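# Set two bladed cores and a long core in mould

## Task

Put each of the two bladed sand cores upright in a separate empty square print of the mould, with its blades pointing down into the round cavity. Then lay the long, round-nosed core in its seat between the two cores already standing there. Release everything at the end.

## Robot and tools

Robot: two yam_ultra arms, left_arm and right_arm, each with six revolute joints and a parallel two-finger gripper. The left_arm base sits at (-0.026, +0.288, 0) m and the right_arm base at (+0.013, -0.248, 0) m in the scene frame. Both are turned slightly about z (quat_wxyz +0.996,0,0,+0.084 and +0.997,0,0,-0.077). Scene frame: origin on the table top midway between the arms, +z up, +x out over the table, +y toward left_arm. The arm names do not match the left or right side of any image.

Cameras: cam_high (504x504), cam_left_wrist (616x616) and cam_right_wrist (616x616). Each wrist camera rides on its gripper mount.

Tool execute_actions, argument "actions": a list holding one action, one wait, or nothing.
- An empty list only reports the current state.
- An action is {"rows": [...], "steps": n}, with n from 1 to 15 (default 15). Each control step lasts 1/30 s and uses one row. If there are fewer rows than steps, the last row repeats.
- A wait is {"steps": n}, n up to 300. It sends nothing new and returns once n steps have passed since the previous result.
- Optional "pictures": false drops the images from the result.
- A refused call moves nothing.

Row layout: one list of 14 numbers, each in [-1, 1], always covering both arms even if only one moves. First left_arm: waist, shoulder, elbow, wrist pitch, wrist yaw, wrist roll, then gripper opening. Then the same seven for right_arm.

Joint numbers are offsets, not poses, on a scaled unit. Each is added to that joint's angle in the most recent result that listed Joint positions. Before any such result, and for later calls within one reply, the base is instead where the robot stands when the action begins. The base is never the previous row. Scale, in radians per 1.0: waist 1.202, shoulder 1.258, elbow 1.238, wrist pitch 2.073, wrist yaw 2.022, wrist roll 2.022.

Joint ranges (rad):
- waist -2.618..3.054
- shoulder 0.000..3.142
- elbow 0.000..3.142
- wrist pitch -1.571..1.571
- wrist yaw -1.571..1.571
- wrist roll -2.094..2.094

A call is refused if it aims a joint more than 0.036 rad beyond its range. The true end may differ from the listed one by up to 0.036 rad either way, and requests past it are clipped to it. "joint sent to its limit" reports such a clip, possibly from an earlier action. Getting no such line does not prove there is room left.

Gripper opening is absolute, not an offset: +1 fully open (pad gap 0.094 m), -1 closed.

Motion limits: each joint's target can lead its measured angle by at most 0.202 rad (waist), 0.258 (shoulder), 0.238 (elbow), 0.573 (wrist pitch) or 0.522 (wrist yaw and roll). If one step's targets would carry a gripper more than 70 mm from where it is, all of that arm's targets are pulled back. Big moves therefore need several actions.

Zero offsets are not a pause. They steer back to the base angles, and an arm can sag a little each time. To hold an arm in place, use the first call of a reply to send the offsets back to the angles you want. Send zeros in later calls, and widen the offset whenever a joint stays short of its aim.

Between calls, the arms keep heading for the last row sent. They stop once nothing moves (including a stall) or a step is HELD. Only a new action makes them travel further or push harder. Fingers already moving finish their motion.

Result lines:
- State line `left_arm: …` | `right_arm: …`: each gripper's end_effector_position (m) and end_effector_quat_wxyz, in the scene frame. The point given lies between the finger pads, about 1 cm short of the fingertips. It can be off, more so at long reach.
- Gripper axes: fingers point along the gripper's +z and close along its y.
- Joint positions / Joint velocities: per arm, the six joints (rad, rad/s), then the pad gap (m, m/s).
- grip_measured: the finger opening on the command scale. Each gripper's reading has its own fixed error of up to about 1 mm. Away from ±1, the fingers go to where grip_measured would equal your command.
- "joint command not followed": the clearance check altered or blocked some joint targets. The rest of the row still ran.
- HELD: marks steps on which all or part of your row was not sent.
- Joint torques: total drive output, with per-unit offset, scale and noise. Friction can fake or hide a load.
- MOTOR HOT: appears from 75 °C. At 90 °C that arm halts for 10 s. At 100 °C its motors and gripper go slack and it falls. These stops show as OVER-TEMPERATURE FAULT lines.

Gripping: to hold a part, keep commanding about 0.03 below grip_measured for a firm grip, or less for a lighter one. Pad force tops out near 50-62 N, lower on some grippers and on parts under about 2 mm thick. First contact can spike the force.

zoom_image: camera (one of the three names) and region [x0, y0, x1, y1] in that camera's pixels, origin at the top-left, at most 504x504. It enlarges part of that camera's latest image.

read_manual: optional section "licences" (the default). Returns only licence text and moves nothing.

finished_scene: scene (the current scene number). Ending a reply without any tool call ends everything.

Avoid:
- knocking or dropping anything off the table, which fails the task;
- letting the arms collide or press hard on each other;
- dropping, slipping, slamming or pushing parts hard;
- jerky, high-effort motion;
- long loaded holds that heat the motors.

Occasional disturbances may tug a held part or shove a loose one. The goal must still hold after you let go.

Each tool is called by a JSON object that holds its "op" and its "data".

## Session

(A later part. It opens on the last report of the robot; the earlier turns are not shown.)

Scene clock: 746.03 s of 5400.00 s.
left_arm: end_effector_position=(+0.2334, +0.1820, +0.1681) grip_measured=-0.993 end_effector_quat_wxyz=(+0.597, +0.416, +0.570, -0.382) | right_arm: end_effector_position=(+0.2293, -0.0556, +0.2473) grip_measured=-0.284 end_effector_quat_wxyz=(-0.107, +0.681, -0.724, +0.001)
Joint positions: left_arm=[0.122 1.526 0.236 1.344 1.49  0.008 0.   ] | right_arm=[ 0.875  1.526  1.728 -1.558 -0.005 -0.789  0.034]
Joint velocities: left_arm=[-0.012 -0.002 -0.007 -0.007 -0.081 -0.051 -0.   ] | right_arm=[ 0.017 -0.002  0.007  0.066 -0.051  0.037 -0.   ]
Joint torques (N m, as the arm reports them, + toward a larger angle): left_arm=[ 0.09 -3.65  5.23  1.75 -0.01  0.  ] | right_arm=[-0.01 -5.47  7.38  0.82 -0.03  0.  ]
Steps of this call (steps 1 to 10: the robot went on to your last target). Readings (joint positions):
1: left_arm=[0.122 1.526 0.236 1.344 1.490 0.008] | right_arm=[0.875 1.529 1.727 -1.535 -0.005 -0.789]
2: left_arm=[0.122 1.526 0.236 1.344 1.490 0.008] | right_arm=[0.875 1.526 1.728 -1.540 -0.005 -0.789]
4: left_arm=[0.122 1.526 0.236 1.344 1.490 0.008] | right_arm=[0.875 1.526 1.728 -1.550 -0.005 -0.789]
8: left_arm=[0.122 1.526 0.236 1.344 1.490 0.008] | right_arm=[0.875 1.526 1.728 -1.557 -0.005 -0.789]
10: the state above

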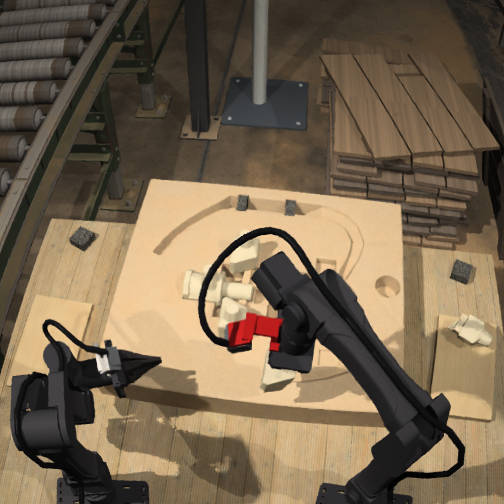

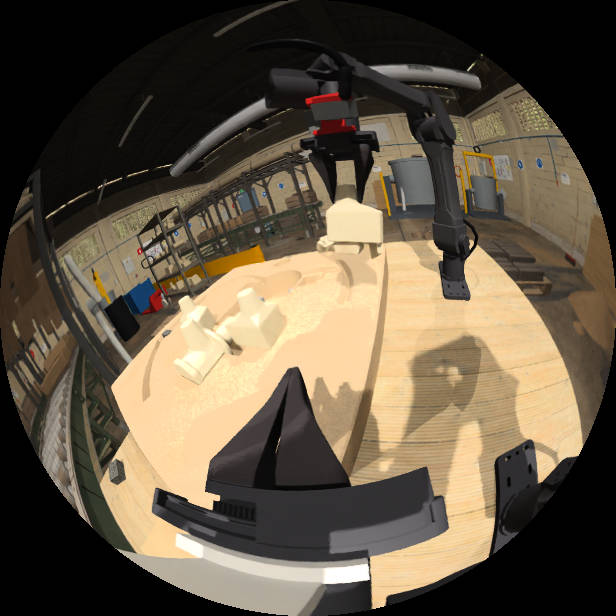

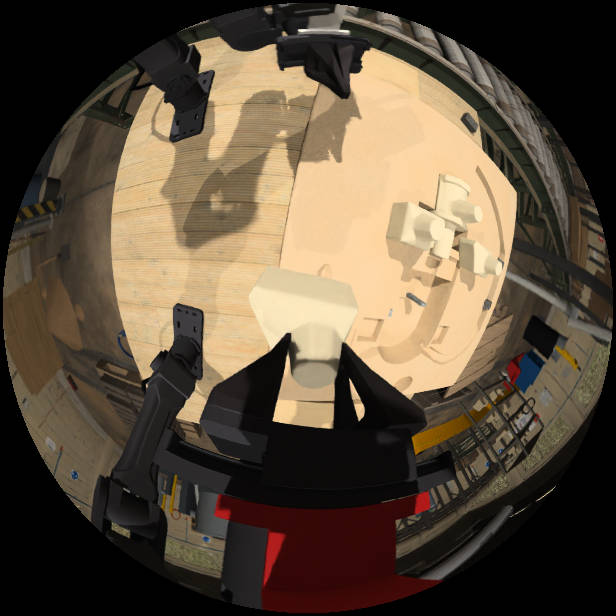

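{"op": "execute_actions", "data": {"actions": [{"rows":[[0,0,0.01,0,0,0,-1,-0.02,0,0.03,0,0,0.04,-0.42],[0,0,0.01,0,0,0,-1,-0.04,0,0.03,0,0,0.09,-0.42],[0,0,0.01,0,0,0,-1,-0.06,0,0.03,0,0,0.14,-0.42],[0,0,0.01,0,0,0,-1,-0.08,0,0.03,0,0,0.19,-0.42],[0,0,0.01,0,0,0,-1,-0.11,0,0.03,0,0,0.24,-0.42],[0,0,0.01,0,0,0,-1,-0.13,0,0.03,0,0,0.29,-0.42],[0,0,0.01,0,0,0,-1,-0.15,0,0.03,0,0,0.34,-0.42],[0,0,0.01,0,0,0,-1,-0.18,0,0.03,0,0,0.39,-0.42],[0,0,0.01,0,0,0,-1,-0.2,0,0.03,0,0,0.44,-0.42],[0,0,0.01,0,0,0,-1,-0.22,0,0.03,0,0,0.49,-0.42],[0,0,0.01,0,0,0,-1,-0.25,0,0.03,0,0,0.54,-0.42],[0,0,0.01,0,0,0,-1,-0.27,0,0.03,0,0,0.59,-0.42],[0,0,0.01,0,0,0,-1,-0.29,0,0.03,0,0,0.64,-0.42],[0,0,0.01,0,0,0,-1,-0.31,0,0.03,0,0,0.68,-0.42],[0,0,0.01,0,0,0,-1,-0.326,0,0.03,0,0,0.7,-0.42]]}], "pictures": false}}

{"op": "execute_actions", "data": {"actions": [{"steps":15}], "pictures": false}}

{"op": "execute_actions", "data": {"actions": [{"rows":[[0,0,0.01,0,0,0,-1,0,0.02,0.04,0.01,0,0.04,-0.42],[0,0,0.01,0,0,0,-1,0,0.04,0.055,0.01,0,0.09,-0.42],[0,0,0.01,0,0,0,-1,0,0.06,0.07,0.01,0,0.14,-0.42],[0,0,0.01,0,0,0,-1,0,0.08,0.09,0.01,0,0.19,-0.42],[0,0,0.01,0,0,0,-1,0,0.1,0.105,0.01,0,0.24,-0.42],[0,0,0.01,0,0,0,-1,0,0.12,0.12,0.01,0,0.29,-0.42],[0,0,0.01,0,0,0,-1,0,0.14,0.14,0.01,0,0.34,-0.42],[0,0,0.01,0,0,0,-1,0,0.16,0.155,0.01,0,0.39,-0.42],[0,0,0.01,0,0,0,-1,0,0.18,0.17,0.01,0,0.44,-0.42],[0,0,0.01,0,0,0,-1,0,0.2,0.185,0.01,0,0.49,-0.42],[0,0,0.01,0,0,0,-1,0,0.22,0.2,0.01,0,0.54,-0.42],[0,0,0.01,0,0,0,-1,0,0.24,0.215,0.01,0,0.59,-0.42],[0,0,0.01,0,0,0,-1,0,0.26,0.23,0.01,0,0.64,-0.42],[0,0,0.01,0,0,0,-1,0,0.28,0.245,0.01,0,0.67,-0.42],[0,0,0.01,0,0,0,-1,0,0.3,0.255,0.01,0,0.69,-0.42]]}], "pictures": false}}

{"op": "execute_actions", "data": {"actions": [{"steps":20}]}}

Scene clock: 766.93 s of 5400.00 s.
left_arm: end_effector_position=(+0.2334, +0.1820, +0.1681) grip_measured=-0.993 end_effector_quat_wxyz=(+0.597, +0.416, +0.570, -0.382) | right_arm: end_effector_position=(+0.2805, -0.1418, +0.2470) grip_measured=-0.284 end_effector_quat_wxyz=(+0.098, -0.049, +0.993, +0.035)
Joint positions: left_arm=[0.122 1.526 0.236 1.344 1.49  0.008 0.   ] | right_arm=[ 0.526  1.526  1.728 -1.564 -0.005  0.274  0.034]
Joint velocities: left_arm=[ 0.007  0.012 -0.017  0.022  0.022 -0.022  0.   ] | right_arm=[-0.681 -0.002  0.002  0.139 -0.007  2.322 -0.   ]
Joint torques (N m, as the arm reports them, + toward a larger angle): left_arm=[ 0.02 -3.66  5.22  1.74 -0.01  0.01] | right_arm=[-0.13 -4.73  8.29  0.76 -0.01  0.03]
Steps of this call (steps 1 to 30: the robot went on to your last target; steps 31 to 90: nothing new was sent; then 17.40 s passed at rest; steps 91 to 105: all 15 steps of this action). Readings (joint positions):
91: left_arm=[0.122 1.526 0.236 1.344 1.490 0.008] | right_arm=[0.874 1.526 1.728 -1.559 -0.005 -0.779]
92: left_arm=[0.122 1.526 0.236 1.344 1.490 0.008] | right_arm=[0.867 1.526 1.728 -1.561 -0.007 -0.751]
94: left_arm=[0.122 1.526 0.236 1.344 1.490 0.008] | right_arm=[0.835 1.526 1.728 -1.563 -0.011 -0.655]
98: left_arm=[0.122 1.526 0.236 1.344 1.490 0.008] | right_arm=[0.721 1.526 1.728 -1.564 -0.010 -0.360]
105: the state above

Scene clock: 767.43 s of 5400.00 s.
left_arm: end_effector_position=(+0.2334, +0.1820, +0.1681) grip_measured=-0.993 end_effector_quat_wxyz=(+0.597, +0.416, +0.570, -0.382) | right_arm: end_effector_position=(+0.2837, -0.1545, +0.2467) grip_measured=-0.284 end_effector_quat_wxyz=(+0.090, +0.137, +0.985, +0.045)
Joint positions: left_arm=[0.122 1.526 0.236 1.344 1.49  0.008 0.   ] | right_arm=[ 0.484  1.526  1.728 -1.57   0.001  0.606  0.034]
Joint velocities: left_arm=[-0.007  0.007  0.012  0.007 -0.022  0.037  0.   ] | right_arm=[-0.002 -0.002  0.002  0.007 -0.066  0.051  0.   ]
Joint torques (N m, as the arm reports them, + toward a larger angle): left_arm=[ 0.05 -3.63  5.27  1.73 -0.02  0.01] | right_arm=[-0.09 -4.67  8.34  0.82 -0.07  0.09]
Steps of this call (steps 1 to 15: the robot went on to your last target). Readings (joint positions):
1: left_arm=[0.122 1.526 0.236 1.344 1.490 0.008] | right_arm=[0.506 1.526 1.728 -1.564 -0.002 0.343]
2: left_arm=[0.122 1.526 0.236 1.344 1.490 0.008] | right_arm=[0.492 1.526 1.728 -1.565 0.002 0.399]
4: left_arm=[0.122 1.526 0.236 1.344 1.490 0.008] | right_arm=[0.484 1.526 1.728 -1.566 0.006 0.478]
8: left_arm=[0.122 1.526 0.236 1.344 1.490 0.008] | right_arm=[0.484 1.526 1.728 -1.569 0.003 0.561]
15: the state above

Scene clock: 767.93 s of 5400.00 s.
left_arm: end_effector_position=(+0.2334, +0.1820, +0.1681) grip_measured=-0.993 end_effector_quat_wxyz=(+0.597, +0.416, +0.570, -0.382) | right_arm: end_effector_position=(+0.3561, -0.1296, +0.2101) grip_measured=-0.284 end_effector_quat_wxyz=(+0.031, +0.617, +0.785, +0.047)
Joint positions: left_arm=[0.122 1.526 0.236 1.344 1.49  0.008 0.   ] | right_arm=[ 0.484  1.87   1.978 -1.567  0.001  1.663  0.034]
Joint velocities: left_arm=[-0.012 -0.002 -0.012 -0.037 -0.022 -0.007  0.001] | right_arm=[ 0.002  0.72   0.476  0.081  0.051  2.234 -0.   ]
Joint torques (N m, as the arm reports them, + toward a larger angle): left_arm=[ 0.06 -3.6   5.24  1.74 -0.02  0.01] | right_arm=[-0.01 -8.3   8.13  0.64 -0.01  0.03]
Steps of this call (steps 1 to 15: all 15 steps of this action). Readings (joint positions):
1: left_arm=[0.122 1.526 0.236 1.344 1.490 0.008] | right_arm=[0.484 1.529 1.730 -1.572 0.001 0.618]
2: left_arm=[0.122 1.526 0.236 1.344 1.490 0.008] | right_arm=[0.484 1.537 1.738 -1.577 0.001 0.645]
4: left_arm=[0.122 1.526 0.236 1.344 1.490 0.008] | right_arm=[0.484 1.569 1.769 -1.577 0.001 0.742]
8: left_arm=[0.122 1.526 0.236 1.344 1.490 0.008] | right_arm=[0.484 1.676 1.854 -1.575 0.001 1.037]
15: the state above

Scene clock: 768.60 s of 5400.00 s.
left_arm: end_effector_position=(+0.2334, +0.1820, +0.1681) grip_measured=-0.993 end_effector_quat_wxyz=(+0.597, +0.416, +0.570, -0.382) | right_arm: end_effector_position=(+0.3692, -0.1251, +0.1961) grip_measured=-0.285 end_effector_quat_wxyz=(+0.019, +0.737, +0.674, +0.043)
Joint positions: left_arm=[0.122 1.526 0.236 1.344 1.49  0.008 0.   ] | right_arm=[ 0.484  1.931  2.005 -1.549  0.001  1.989  0.034]
Joint velocities: left_arm=[ 0.012 -0.022 -0.002 -0.051 -0.051 -0.037 -0.   ] | right_arm=[ 0.017  0.017  0.002 -0.066 -0.007  0.051 -0.   ]
Joint torques (N m, as the arm reports them, + toward a larger angle): left_arm=[ 0.04 -3.62  5.22  1.74 -0.02  0.  ] | right_arm=[ -0.05 -10.04   8.52   0.49  -0.01   0.09]
Steps of this call (steps 1 to 20: the robot went on to your last target). Readings (joint positions):
1: left_arm=[0.122 1.526 0.236 1.344 1.490 0.008] | right_arm=[0.484 1.892 1.991 -1.562 0.001 1.730]
2: left_arm=[0.122 1.526 0.236 1.344 1.490 0.008] | right_arm=[0.484 1.908 1.996 -1.555 0.001 1.782]
4: left_arm=[0.122 1.526 0.236 1.344 1.490 0.008] | right_arm=[0.484 1.927 1.997 -1.548 0.001 1.859]
8: left_arm=[0.122 1.526 0.236 1.344 1.490 0.008] | right_arm=[0.484 1.931 2.000 -1.549 0.001 1.938]
20: the state above

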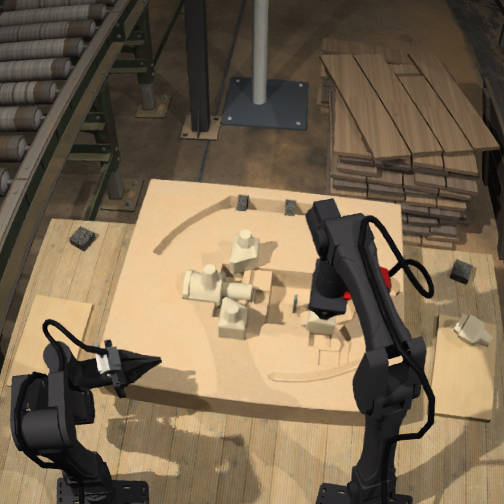

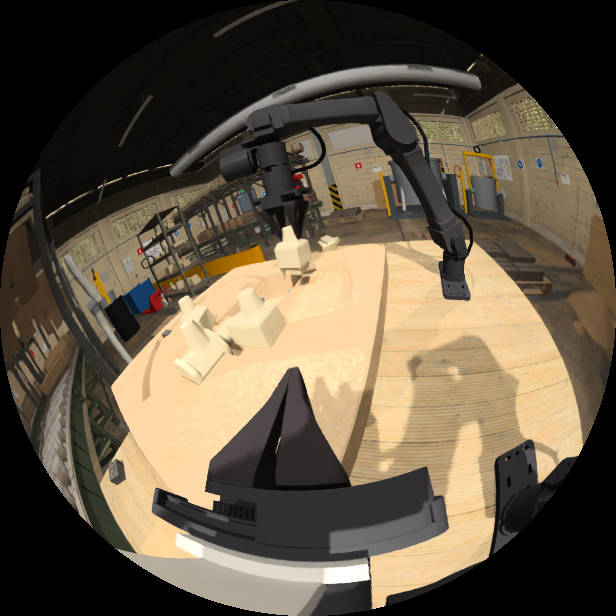

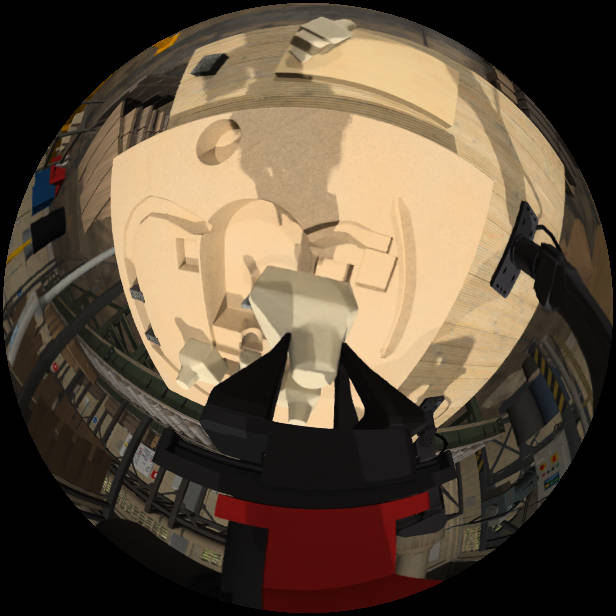

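{"op": "zoom_image", "data": {"camera": "cam_left_wrist", "region": [240,210,350,310]}}

{"op": "zoom_image", "data": {"camera": "cam_high", "region": [270,280,370,380]}}

{"op": "zoom_image", "data": {"camera": "cam_right_wrist", "region": [160,180,420,380]}}

Region (240, 210, 350, 310) of cam_left_wrist's 616x616 image, scaled by 4.582, with more detail than that image has; it fills the top 458 rows of this view, and the rest is white.

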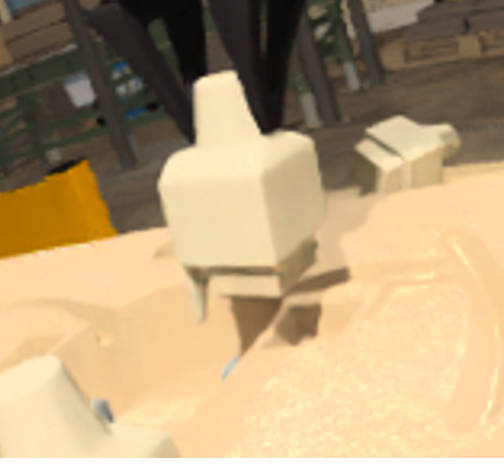

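Region (270, 280, 370, 380) of cam_high's 504x504 image, scaled by 5.040, with more detail than that image has.

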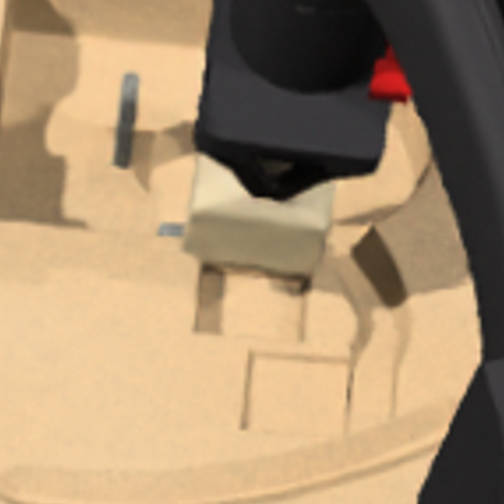

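Region (160, 180, 420, 380) of cam_right_wrist's 616x616 image, scaled by 1.938, with more detail than that image has; it fills the top 388 rows of this view, and the rest is white.

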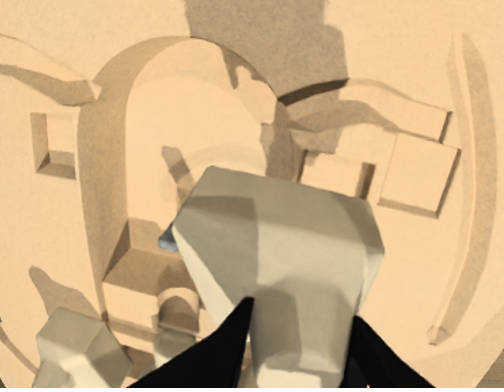

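{"op": "execute_actions", "data": {"actions": [{"rows":[[0,0,0.01,0,0,0,-1,0.01,-0.01,0,-0.01,0,-0.01,-0.42],[0,0,0.01,0,0,0,-1,0.015,-0.01,-0.01,-0.015,0,-0.02,-0.42],[0,0,0.01,0,0,0,-1,0.02,-0.01,-0.02,-0.02,0,-0.022,-0.42],[0,0,0.01,0,0,0,-1,0.02,-0.005,-0.03,-0.02,0,-0.022,-0.42],[0,0,0.01,0,0,0,-1,0.02,0,-0.035,-0.02,0,-0.022,-0.42]]}]}}

{"op": "zoom_image", "data": {"camera": "cam_left_wrist", "region": [240,210,350,310]}}

{"op": "zoom_image", "data": {"camera": "cam_high", "region": [270,280,370,380]}}

{"op": "zoom_image", "data": {"camera": "cam_right_wrist", "region": [160,180,420,380]}}

Scene clock: 783.77 s of 5400.00 s.
left_arm: end_effector_position=(+0.2334, +0.1820, +0.1681) grip_measured=-0.993 end_effector_quat_wxyz=(+0.597, +0.416, +0.570, -0.382) | right_arm: end_effector_position=(+0.3561, -0.1230, +0.1820) grip_measured=-0.284 end_effector_quat_wxyz=(+0.005, +0.721, +0.693, +0.012)
Joint positions: left_arm=[0.122 1.526 0.236 1.344 1.49  0.008 0.   ] | right_arm=[ 0.501  1.938  1.96  -1.567 -0.     1.955  0.034]
Joint velocities: left_arm=[ 0.002 -0.002  0.002 -0.051  0.007  0.022  0.001] | right_arm=[-0.017 -0.002 -0.022  0.081  0.007 -0.066 -0.001]
Joint torques (N m, as the arm reports them, + toward a larger angle): left_arm=[ 0.03 -3.66  5.17  1.75 -0.02  0.01] | right_arm=[ 0.66 -8.68  6.    0.22  0.01 -0.09]
joint sent to its limit (right arm) — the command would take joint 4 (wrist pitch) past its lower limit, so that joint was sent only as far as its limit.
Steps of this call (steps 1 to 30: the robot went on to your last target; steps 31 to 90: nothing new was sent; then 11.67 s passed at rest; steps 91 to 105: all 15 steps of this action). Readings (joint positions):
91: left_arm=[0.122 1.526 0.236 1.344 1.490 0.008] | right_arm=[0.484 1.931 2.005 -1.550 0.001 1.991]
92: left_arm=[0.122 1.526 0.236 1.344 1.490 0.008] | right_arm=[0.485 1.931 2.003 -1.551 0.001 1.985]
94: left_arm=[0.122 1.526 0.236 1.344 1.490 0.008] | right_arm=[0.490 1.931 1.992 -1.555 0.001 1.974]
98: left_arm=[0.122 1.526 0.236 1.344 1.490 0.008] | right_arm=[0.500 1.936 1.963 -1.567 -0.001 1.962]
105: the state above

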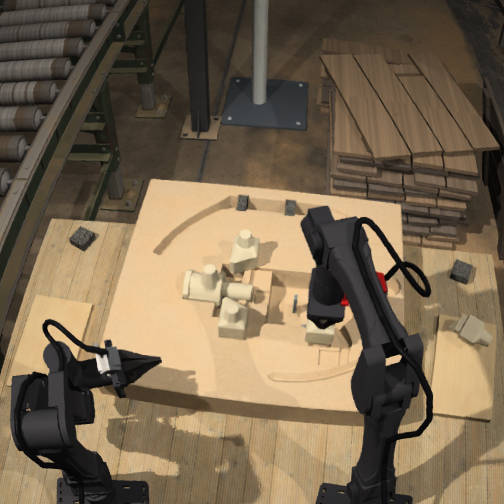

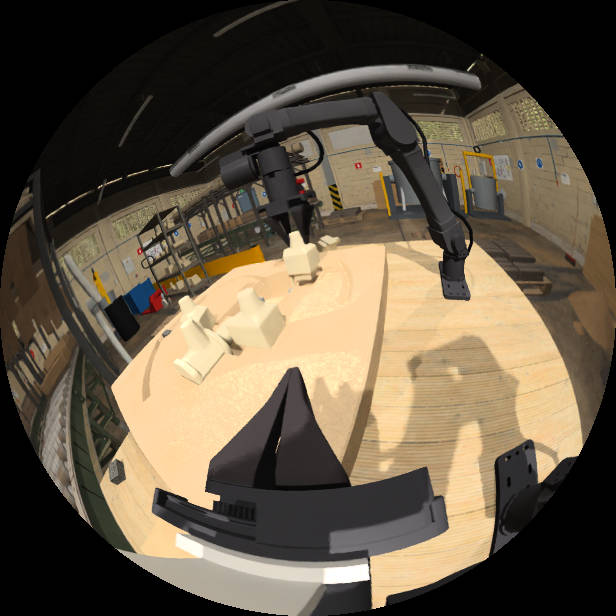

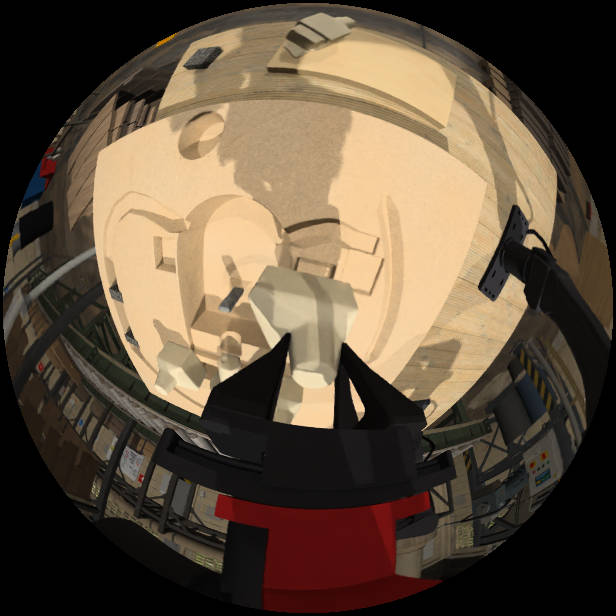

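Region (240, 210, 350, 310) of cam_left_wrist's 616x616 image, scaled by 4.582, with more detail than that image has; it fills the top 458 rows of this view, and the rest is white.

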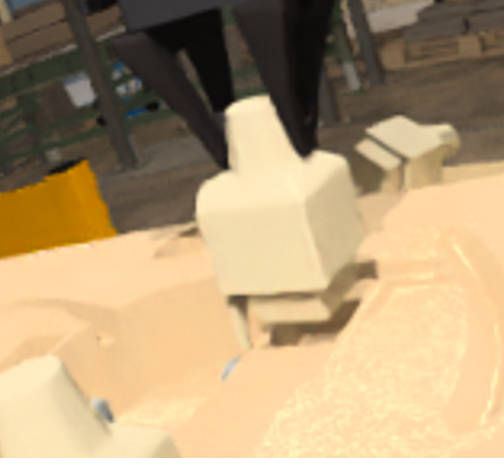

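Region (270, 280, 370, 380) of cam_high's 504x504 image, scaled by 5.040, with more detail than that image has.

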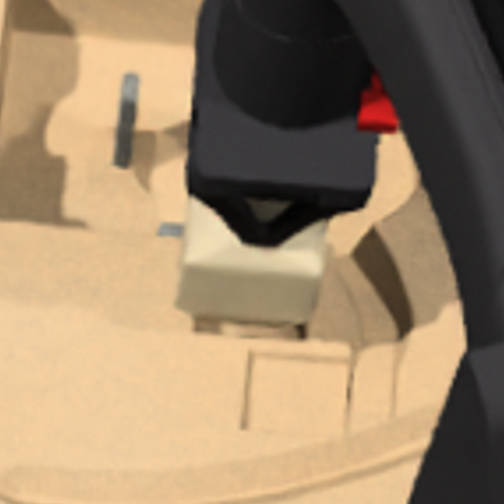

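Region (160, 180, 420, 380) of cam_right_wrist's 616x616 image, scaled by 1.938, with more detail than that image has; it fills the top 388 rows of this view, and the rest is white.

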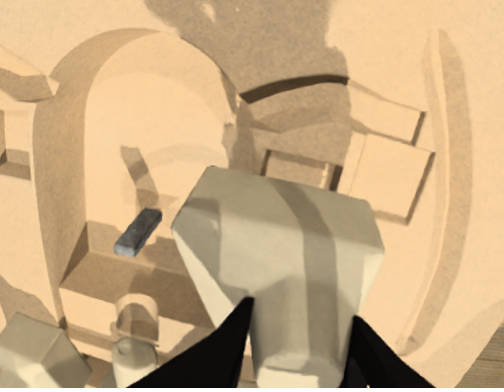

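{"op": "execute_actions", "data": {"actions": [{"rows":[[0,0,0.01,0,0,0,-1,-0.013,-0.01,-0.01,0.005,0,0,-0.42],[0,0,0.01,0,0,0,-1,-0.013,-0.01,-0.02,0.01,0,0,-0.42],[0,0,0.01,0,0,0,-1,-0.013,-0.01,-0.03,0.013,0,0,-0.42],[0,0,0.01,0,0,0,-1,-0.013,-0.01,-0.038,0.015,0,0,-0.42]]}]}}

{"op": "zoom_image", "data": {"camera": "cam_left_wrist", "region": [260,230,340,300]}}

{"op": "zoom_image", "data": {"camera": "cam_high", "region": [270,280,370,380]}}

{"op": "zoom_image", "data": {"camera": "cam_right_wrist", "region": [230,220,400,340]}}

Scene clock: 791.00 s of 5400.00 s.
left_arm: end_effector_position=(+0.2334, +0.1820, +0.1681) grip_measured=-0.993 end_effector_quat_wxyz=(+0.597, +0.416, +0.570, -0.382) | right_arm: end_effector_position=(+0.3579, -0.1251, +0.1710) grip_measured=-0.284 end_effector_quat_wxyz=(+0.003, +0.723, +0.691, +0.009)
Joint positions: left_arm=[0.122 1.526 0.236 1.344 1.49  0.008 0.   ] | right_arm=[ 0.494  1.938  1.916 -1.529 -0.001  1.954  0.034]
Joint velocities: left_arm=[-0.007 -0.007 -0.007 -0.037 -0.037 -0.037  0.   ] | right_arm=[-0.017 -0.007 -0.007  0.037 -0.022  0.022 -0.   ]
Joint torques (N m, as the arm reports them, + toward a larger angle): left_arm=[ 0.02 -3.62  5.22  1.73 -0.01  0.01] | right_arm=[-0.78 -9.16  5.8   0.28  0.    0.02]
joint sent to its limit (right arm) — the command would take joint 4 (wrist pitch) past its lower limit, so that joint was sent only as far as its limit.
Steps of this call (steps 1 to 15: the robot went on to your last target; steps 16 to 90: nothing new was sent; then 3.73 s passed at rest; steps 91 to 105: all 15 steps of this action). Readings (joint positions):
91: left_arm=[0.122 1.526 0.236 1.344 1.490 0.008] | right_arm=[0.500 1.938 1.959 -1.566 -0.001 1.954]
92: left_arm=[0.122 1.526 0.236 1.344 1.490 0.008] | right_arm=[0.500 1.938 1.955 -1.563 -0.001 1.954]
94: left_arm=[0.122 1.526 0.236 1.344 1.490 0.008] | right_arm=[0.497 1.938 1.939 -1.550 -0.001 1.954]
98: left_arm=[0.122 1.526 0.236 1.344 1.490 0.008] | right_arm=[0.494 1.938 1.916 -1.529 -0.001 1.954]
105: the state above

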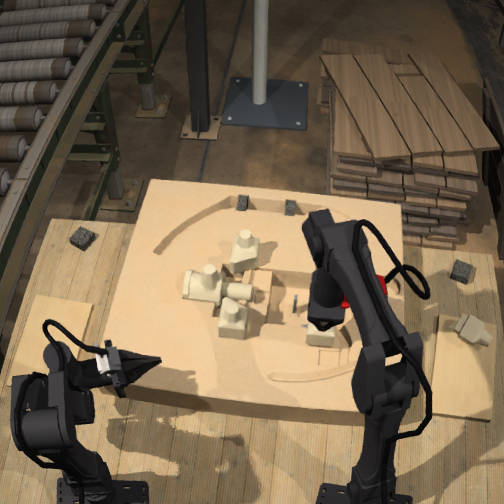

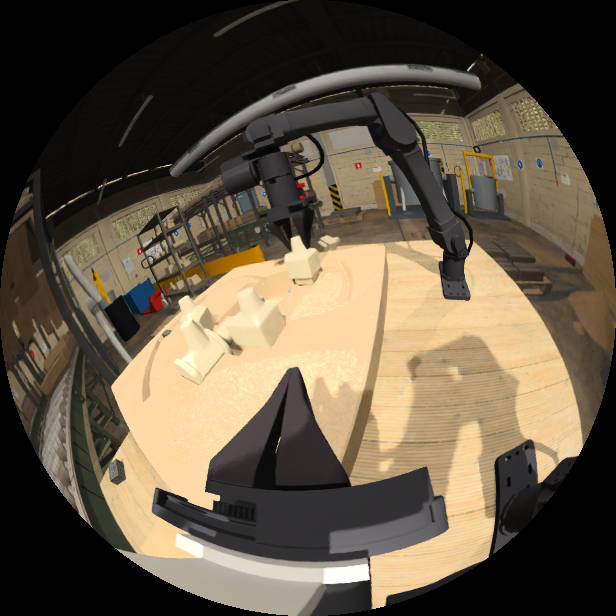

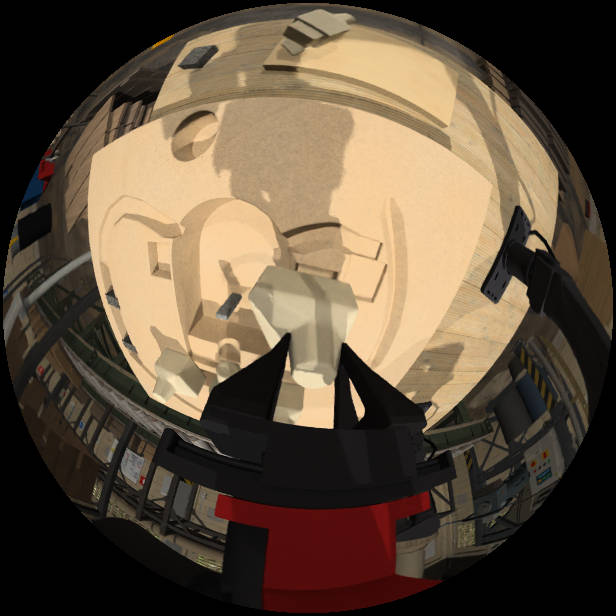

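Region (260, 230, 340, 300) of cam_left_wrist's 616x616 image, scaled by 6.300, with more detail than that image has; it fills the top 441 rows of this view, and the rest is white.

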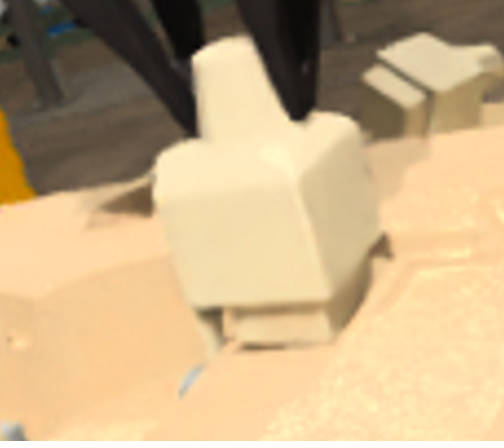

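Region (270, 280, 370, 380) of cam_high's 504x504 image, scaled by 5.040, with more detail than that image has.

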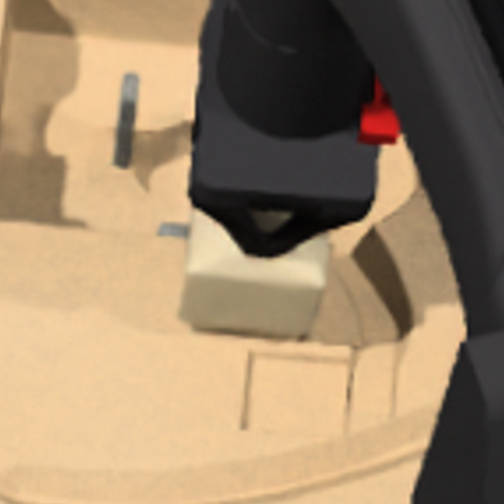

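Region (230, 220, 400, 340) of cam_right_wrist's 616x616 image, scaled by 2.965, with more detail than that image has; it fills the top 356 rows of this view, and the rest is white.

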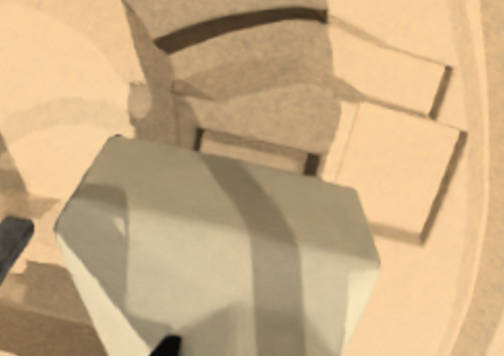

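{"op": "execute_actions", "data": {"actions": [{"rows":[[0,0,0.01,0,0,0,-1,-0.01,-0.01,0,-0.012,0,0,-0.42],[0,0,0.01,0,0,0,-1,-0.01,-0.01,0,-0.012,0,0,-0.42],[0,0,0.01,0,0,0,-1,-0.01,-0.01,0,-0.012,0,0,-0.42],[0,0,0.01,0,0,0,-1,-0.01,-0.01,0,-0.012,0,0,-0.42],[0,0,0.01,0,0,0,-1,-0.01,-0.01,0,-0.012,0,0,-0.42],[0,0,0.01,0,0,0,-1,-0.01,-0.01,-0.01,0,0,0,-0.42],[0,0,0.01,0,0,0,-1,-0.01,-0.01,-0.018,0.004,0,0,-0.42],[0,0,0.01,0,0,0,-1,-0.01,-0.01,-0.026,0.008,0,0,-0.42],[0,0,0.01,0,0,0,-1,-0.01,-0.01,-0.032,0.011,0,0,-0.42],[0,0,0.01,0,0,0,-1,-0.01,-0.01,-0.038,0.013,0,0,-0.42]]}]}}

{"op": "zoom_image", "data": {"camera": "cam_left_wrist", "region": [260,230,340,300]}}

{"op": "zoom_image", "data": {"camera": "cam_high", "region": [270,280,370,380]}}

Scene clock: 801.60 s of 5400.00 s.
left_arm: end_effector_position=(+0.2334, +0.1820, +0.1681) grip_measured=-0.993 end_effector_quat_wxyz=(+0.597, +0.416, +0.570, -0.382) | right_arm: end_effector_position=(+0.3586, -0.1246, +0.1683) grip_measured=-0.284 end_effector_quat_wxyz=(+0.003, +0.723, +0.691, +0.012)
Joint positions: left_arm=[0.122 1.526 0.236 1.344 1.49  0.008 0.   ] | right_arm=[ 0.492  1.934  1.898 -1.511 -0.005  1.954  0.034]
Joint velocities: left_arm=[-0.002 -0.002  0.002 -0.007  0.007 -0.007  0.   ] | right_arm=[-0.012 -0.007 -0.002 -0.022  0.051 -0.022 -0.001]
Joint torques (N m, as the arm reports them, + toward a larger angle): left_arm=[ 0.02 -3.66  5.2   1.76 -0.02  0.02] | right_arm=[-1.05 -8.73  4.07  0.45  0.04  0.  ]
Steps of this call (steps 1 to 15: the robot went on to your last target; steps 16 to 90: nothing new was sent; then 7.10 s passed at rest; steps 91 to 105: all 15 steps of this action). Readings (joint positions):
91: left_arm=[0.122 1.526 0.236 1.344 1.490 0.008] | right_arm=[0.494 1.938 1.916 -1.529 -0.001 1.954]
92: left_arm=[0.122 1.526 0.236 1.344 1.490 0.008] | right_arm=[0.494 1.938 1.916 -1.529 -0.001 1.954]
94: left_arm=[0.122 1.526 0.236 1.344 1.490 0.008] | right_arm=[0.494 1.938 1.916 -1.529 -0.001 1.954]
98: left_arm=[0.122 1.526 0.236 1.344 1.490 0.008] | right_arm=[0.494 1.938 1.907 -1.521 -0.002 1.954]
105: the state above

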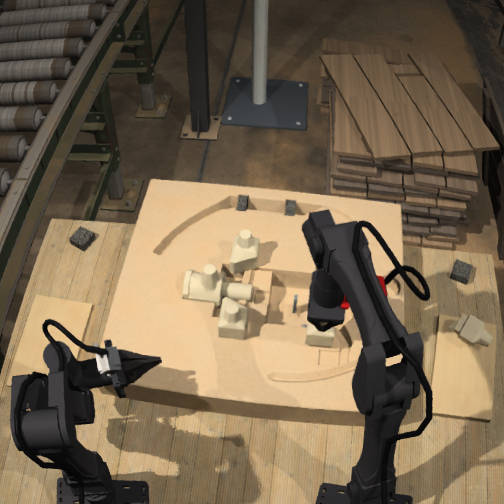

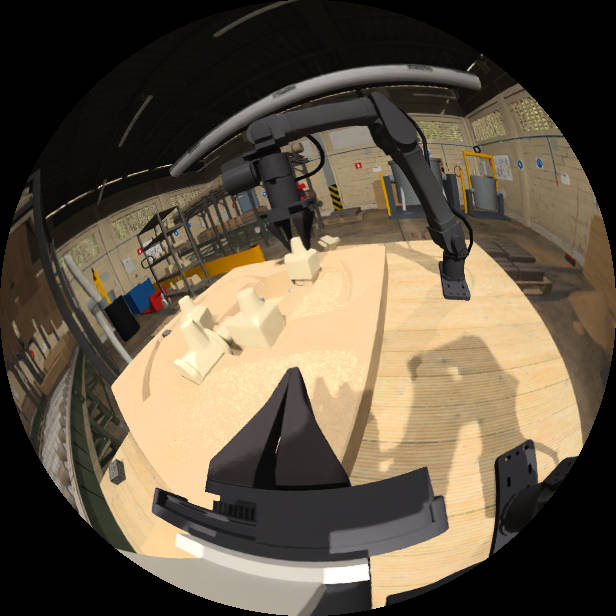

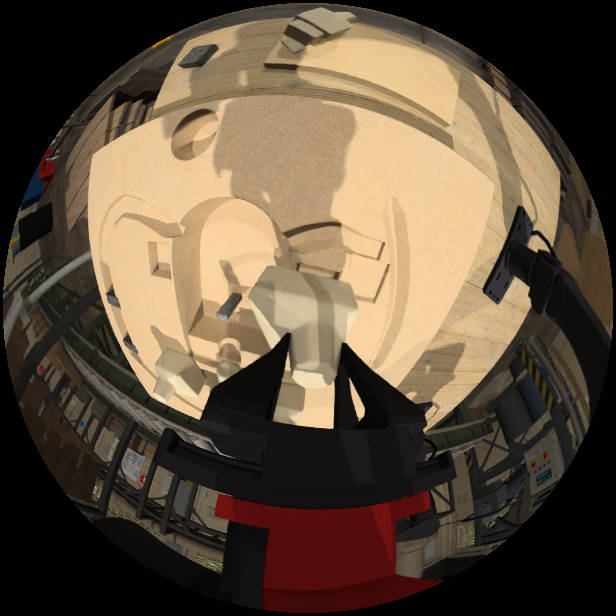

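Region (260, 230, 340, 300) of cam_left_wrist's 616x616 image, scaled by 6.300, with more detail than that image has; it fills the top 441 rows of this view, and the rest is white.

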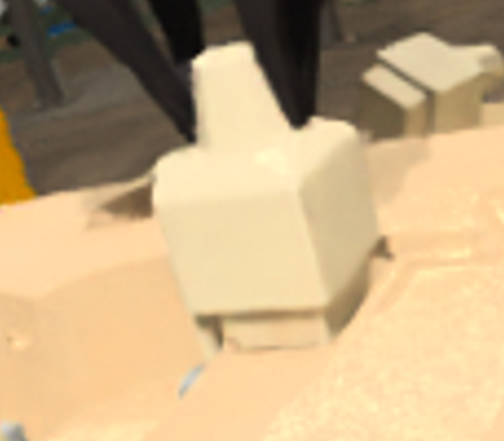

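Region (270, 280, 370, 380) of cam_high's 504x504 image, scaled by 5.040, with more detail than that image has.

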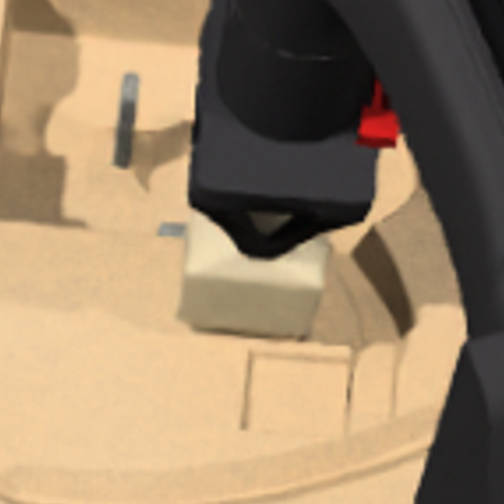

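{"op": "execute_actions", "data": {"actions": [{"rows":[[0,0,0.01,0,0,0,-1,0,-0.035,0.02,0,0,0,-0.42],[0,0,0.01,0,0,0,-1,0,-0.035,0.02,0,0,0,-0.42],[0,0,0.01,0,0,0,-1,0,-0.035,0.02,0,0,0,-0.42],[0,0,0.01,0,0,0,-1,0,-0.035,0.02,-0.02,0,0,-0.42]]}]}}

{"op": "zoom_image", "data": {"camera": "cam_left_wrist", "region": [260,230,340,300]}}

{"op": "zoom_image", "data": {"camera": "cam_high", "region": [290,310,350,370]}}

Scene clock: 807.83 s of 5400.00 s.
left_arm: end_effector_position=(+0.2334, +0.1820, +0.1681) grip_measured=-0.993 end_effector_quat_wxyz=(+0.597, +0.416, +0.570, -0.382) | right_arm: end_effector_position=(+0.3578, -0.1248, +0.1697) grip_measured=-0.284 end_effector_quat_wxyz=(+0.003, +0.723, +0.691, +0.013)
Joint positions: left_arm=[0.122 1.526 0.236 1.344 1.49  0.008 0.   ] | right_arm=[ 0.492  1.93   1.898 -1.513 -0.005  1.954  0.034]
Joint velocities: left_arm=[ 0.002 -0.012  0.007  0.022 -0.007  0.022  0.   ] | right_arm=[-0.012  0.007  0.012  0.051  0.066 -0.051  0.   ]
Joint torques (N m, as the arm reports them, + toward a larger angle): left_arm=[ 0.11 -3.68  5.18  1.73 -0.02  0.  ] | right_arm=[ -0.03 -10.9    7.57  -0.02   0.    -0.02]
Steps of this call (steps 1 to 15: the robot went on to your last target; steps 16 to 90: nothing new was sent; then 2.73 s passed at rest; steps 91 to 105: all 15 steps of this action). Readings (joint positions):
91: left_arm=[0.122 1.526 0.236 1.344 1.490 0.008] | right_arm=[0.492 1.931 1.898 -1.511 -0.005 1.954]
92: left_arm=[0.122 1.526 0.236 1.344 1.490 0.008] | right_arm=[0.492 1.930 1.898 -1.511 -0.005 1.954]
94: left_arm=[0.122 1.526 0.236 1.344 1.490 0.008] | right_arm=[0.492 1.930 1.898 -1.513 -0.005 1.954]
98: left_arm=[0.122 1.526 0.236 1.344 1.490 0.008] | right_arm=[0.492 1.930 1.898 -1.513 -0.005 1.954]
105: the state above

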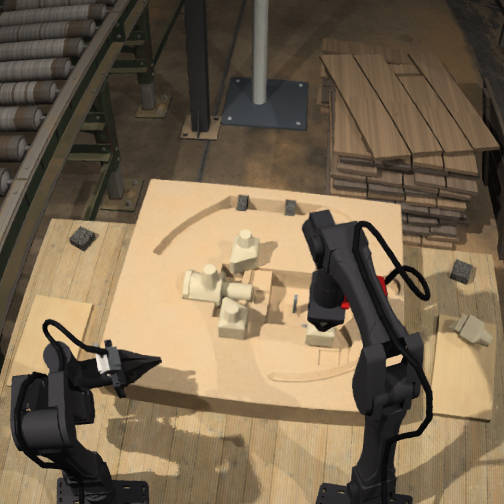

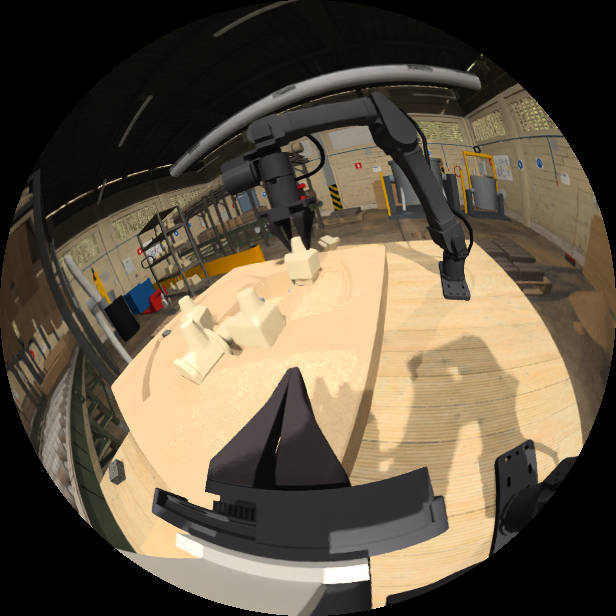

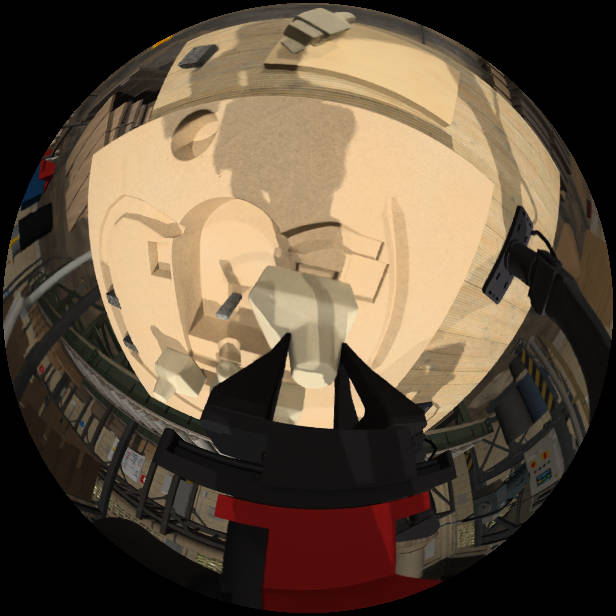

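Region (260, 230, 340, 300) of cam_left_wrist's 616x616 image, scaled by 6.300, with more detail than that image has; it fills the top 441 rows of this view, and the rest is white.

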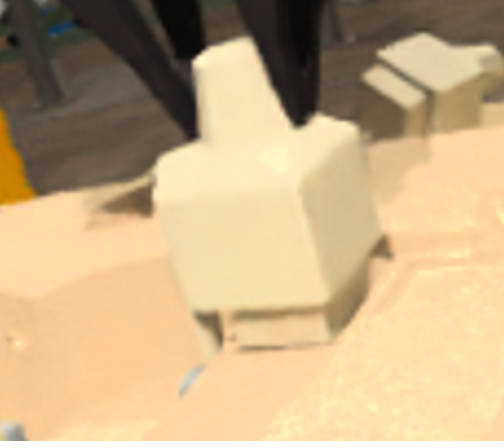

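Region (290, 310, 350, 370) of cam_high's 504x504 image, scaled by 8.400, with more detail than that image has.

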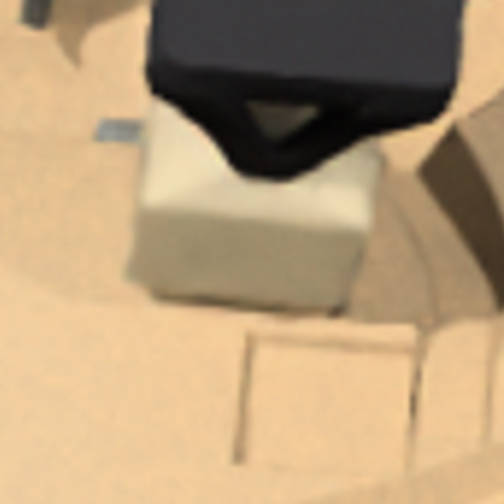

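{"op": "execute_actions", "data": {"actions": [{"rows":[[0,0,0.01,0,0,0,-1,0,-0.045,0.02,0,0,0,-0.42],[0,0,0.01,0,0,0,-1,0,-0.05,0.02,0,0,0,-0.42],[0,0,0.01,0,0,0,-1,0,-0.05,0.02,0,0,0,-0.42],[0,0,0.01,0,0,0,-1,-0.012,-0.05,0.02,-0.024,0,-0.02,-0.42]]}]}}

{"op": "zoom_image", "data": {"camera": "cam_left_wrist", "region": [260,230,340,300]}}

{"op": "zoom_image", "data": {"camera": "cam_high", "region": [290,310,350,370]}}

Scene clock: 814.17 s of 5400.00 s.
left_arm: end_effector_position=(+0.2334, +0.1820, +0.1681) grip_measured=-0.993 end_effector_quat_wxyz=(+0.597, +0.416, +0.570, -0.382) | right_arm: end_effector_position=(+0.3553, -0.1276, +0.1773) grip_measured=-0.284 end_effector_quat_wxyz=(+0.006, +0.715, +0.699, +0.019)
Joint positions: left_arm=[0.122 1.526 0.236 1.344 1.49  0.008 0.   ] | right_arm=[ 0.487  1.908  1.898 -1.522 -0.006  1.925  0.034]
Joint velocities: left_arm=[-0.002  0.007 -0.012  0.022  0.066 -0.022 -0.   ] | right_arm=[-0.007 -0.002 -0.022  0.007  0.022  0.022 -0.001]
Joint torques (N m, as the arm reports them, + toward a larger angle): left_arm=[ 0.08 -3.63  5.21  1.73 -0.01  0.01] | right_arm=[ -0.82 -10.83   7.6   -0.02  -0.02  -0.13]
Steps of this call (steps 1 to 15: the robot went on to your last target; steps 16 to 90: nothing new was sent; then 2.83 s passed at rest; steps 91 to 105: all 15 steps of this action). Readings (joint positions):
91: left_arm=[0.122 1.526 0.236 1.344 1.490 0.008] | right_arm=[0.492 1.928 1.898 -1.512 -0.005 1.954]
92: left_arm=[0.122 1.526 0.236 1.344 1.490 0.008] | right_arm=[0.492 1.927 1.898 -1.512 -0.005 1.954]
94: left_arm=[0.122 1.526 0.236 1.344 1.490 0.008] | right_arm=[0.492 1.920 1.898 -1.514 -0.005 1.949]
98: left_arm=[0.122 1.526 0.236 1.344 1.490 0.008] | right_arm=[0.488 1.909 1.898 -1.521 -0.006 1.933]
105: the state above

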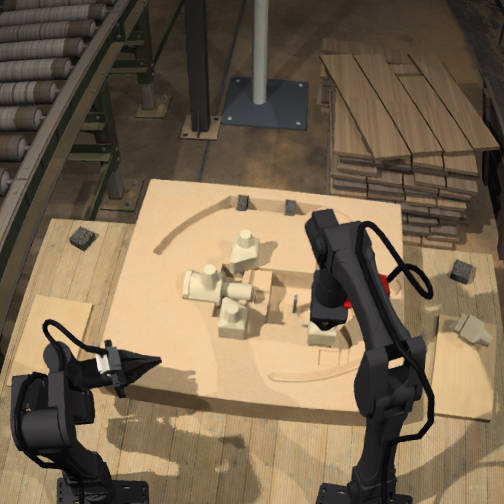

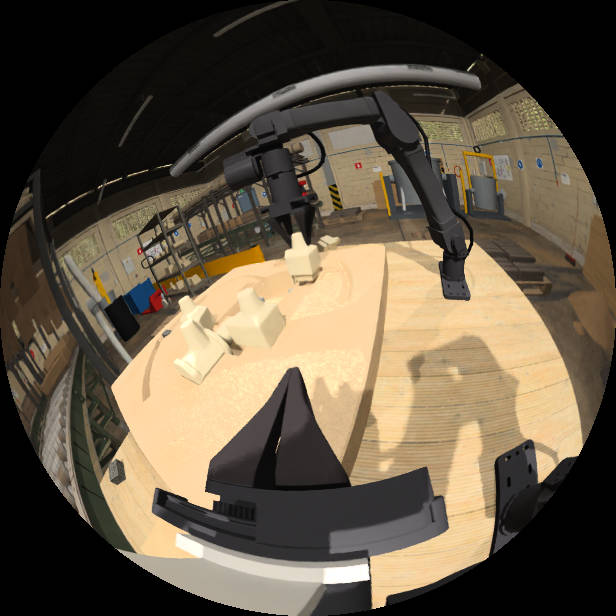

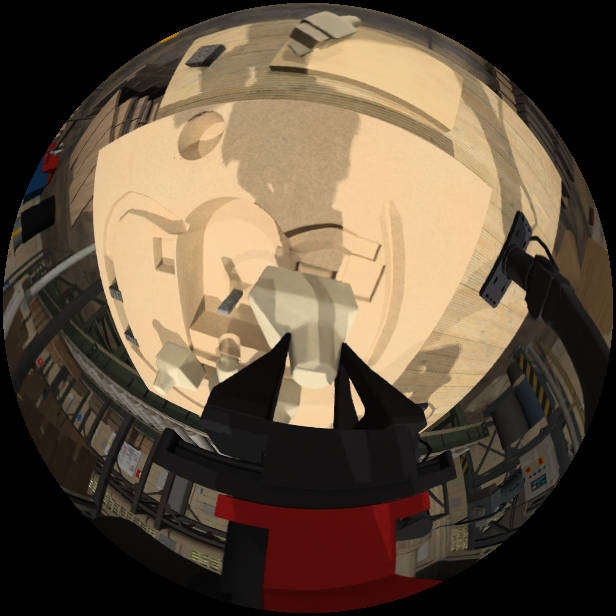

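Region (260, 230, 340, 300) of cam_left_wrist's 616x616 image, scaled by 6.300, with more detail than that image has; it fills the top 441 rows of this view, and the rest is white.

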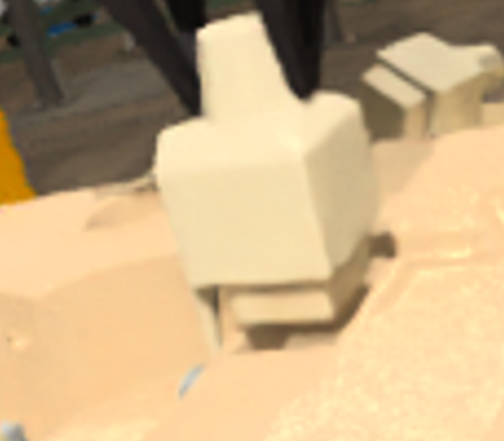

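Region (290, 310, 350, 370) of cam_high's 504x504 image, scaled by 8.400, with more detail than that image has.

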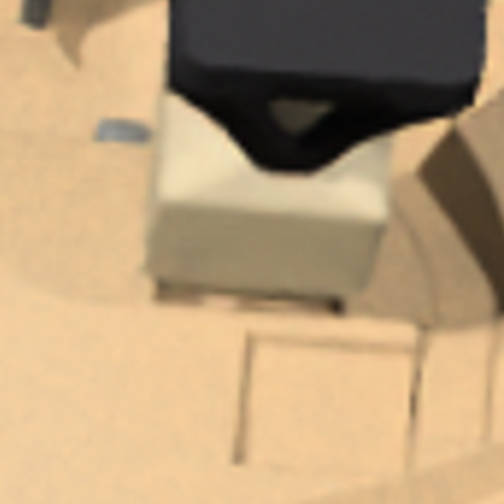

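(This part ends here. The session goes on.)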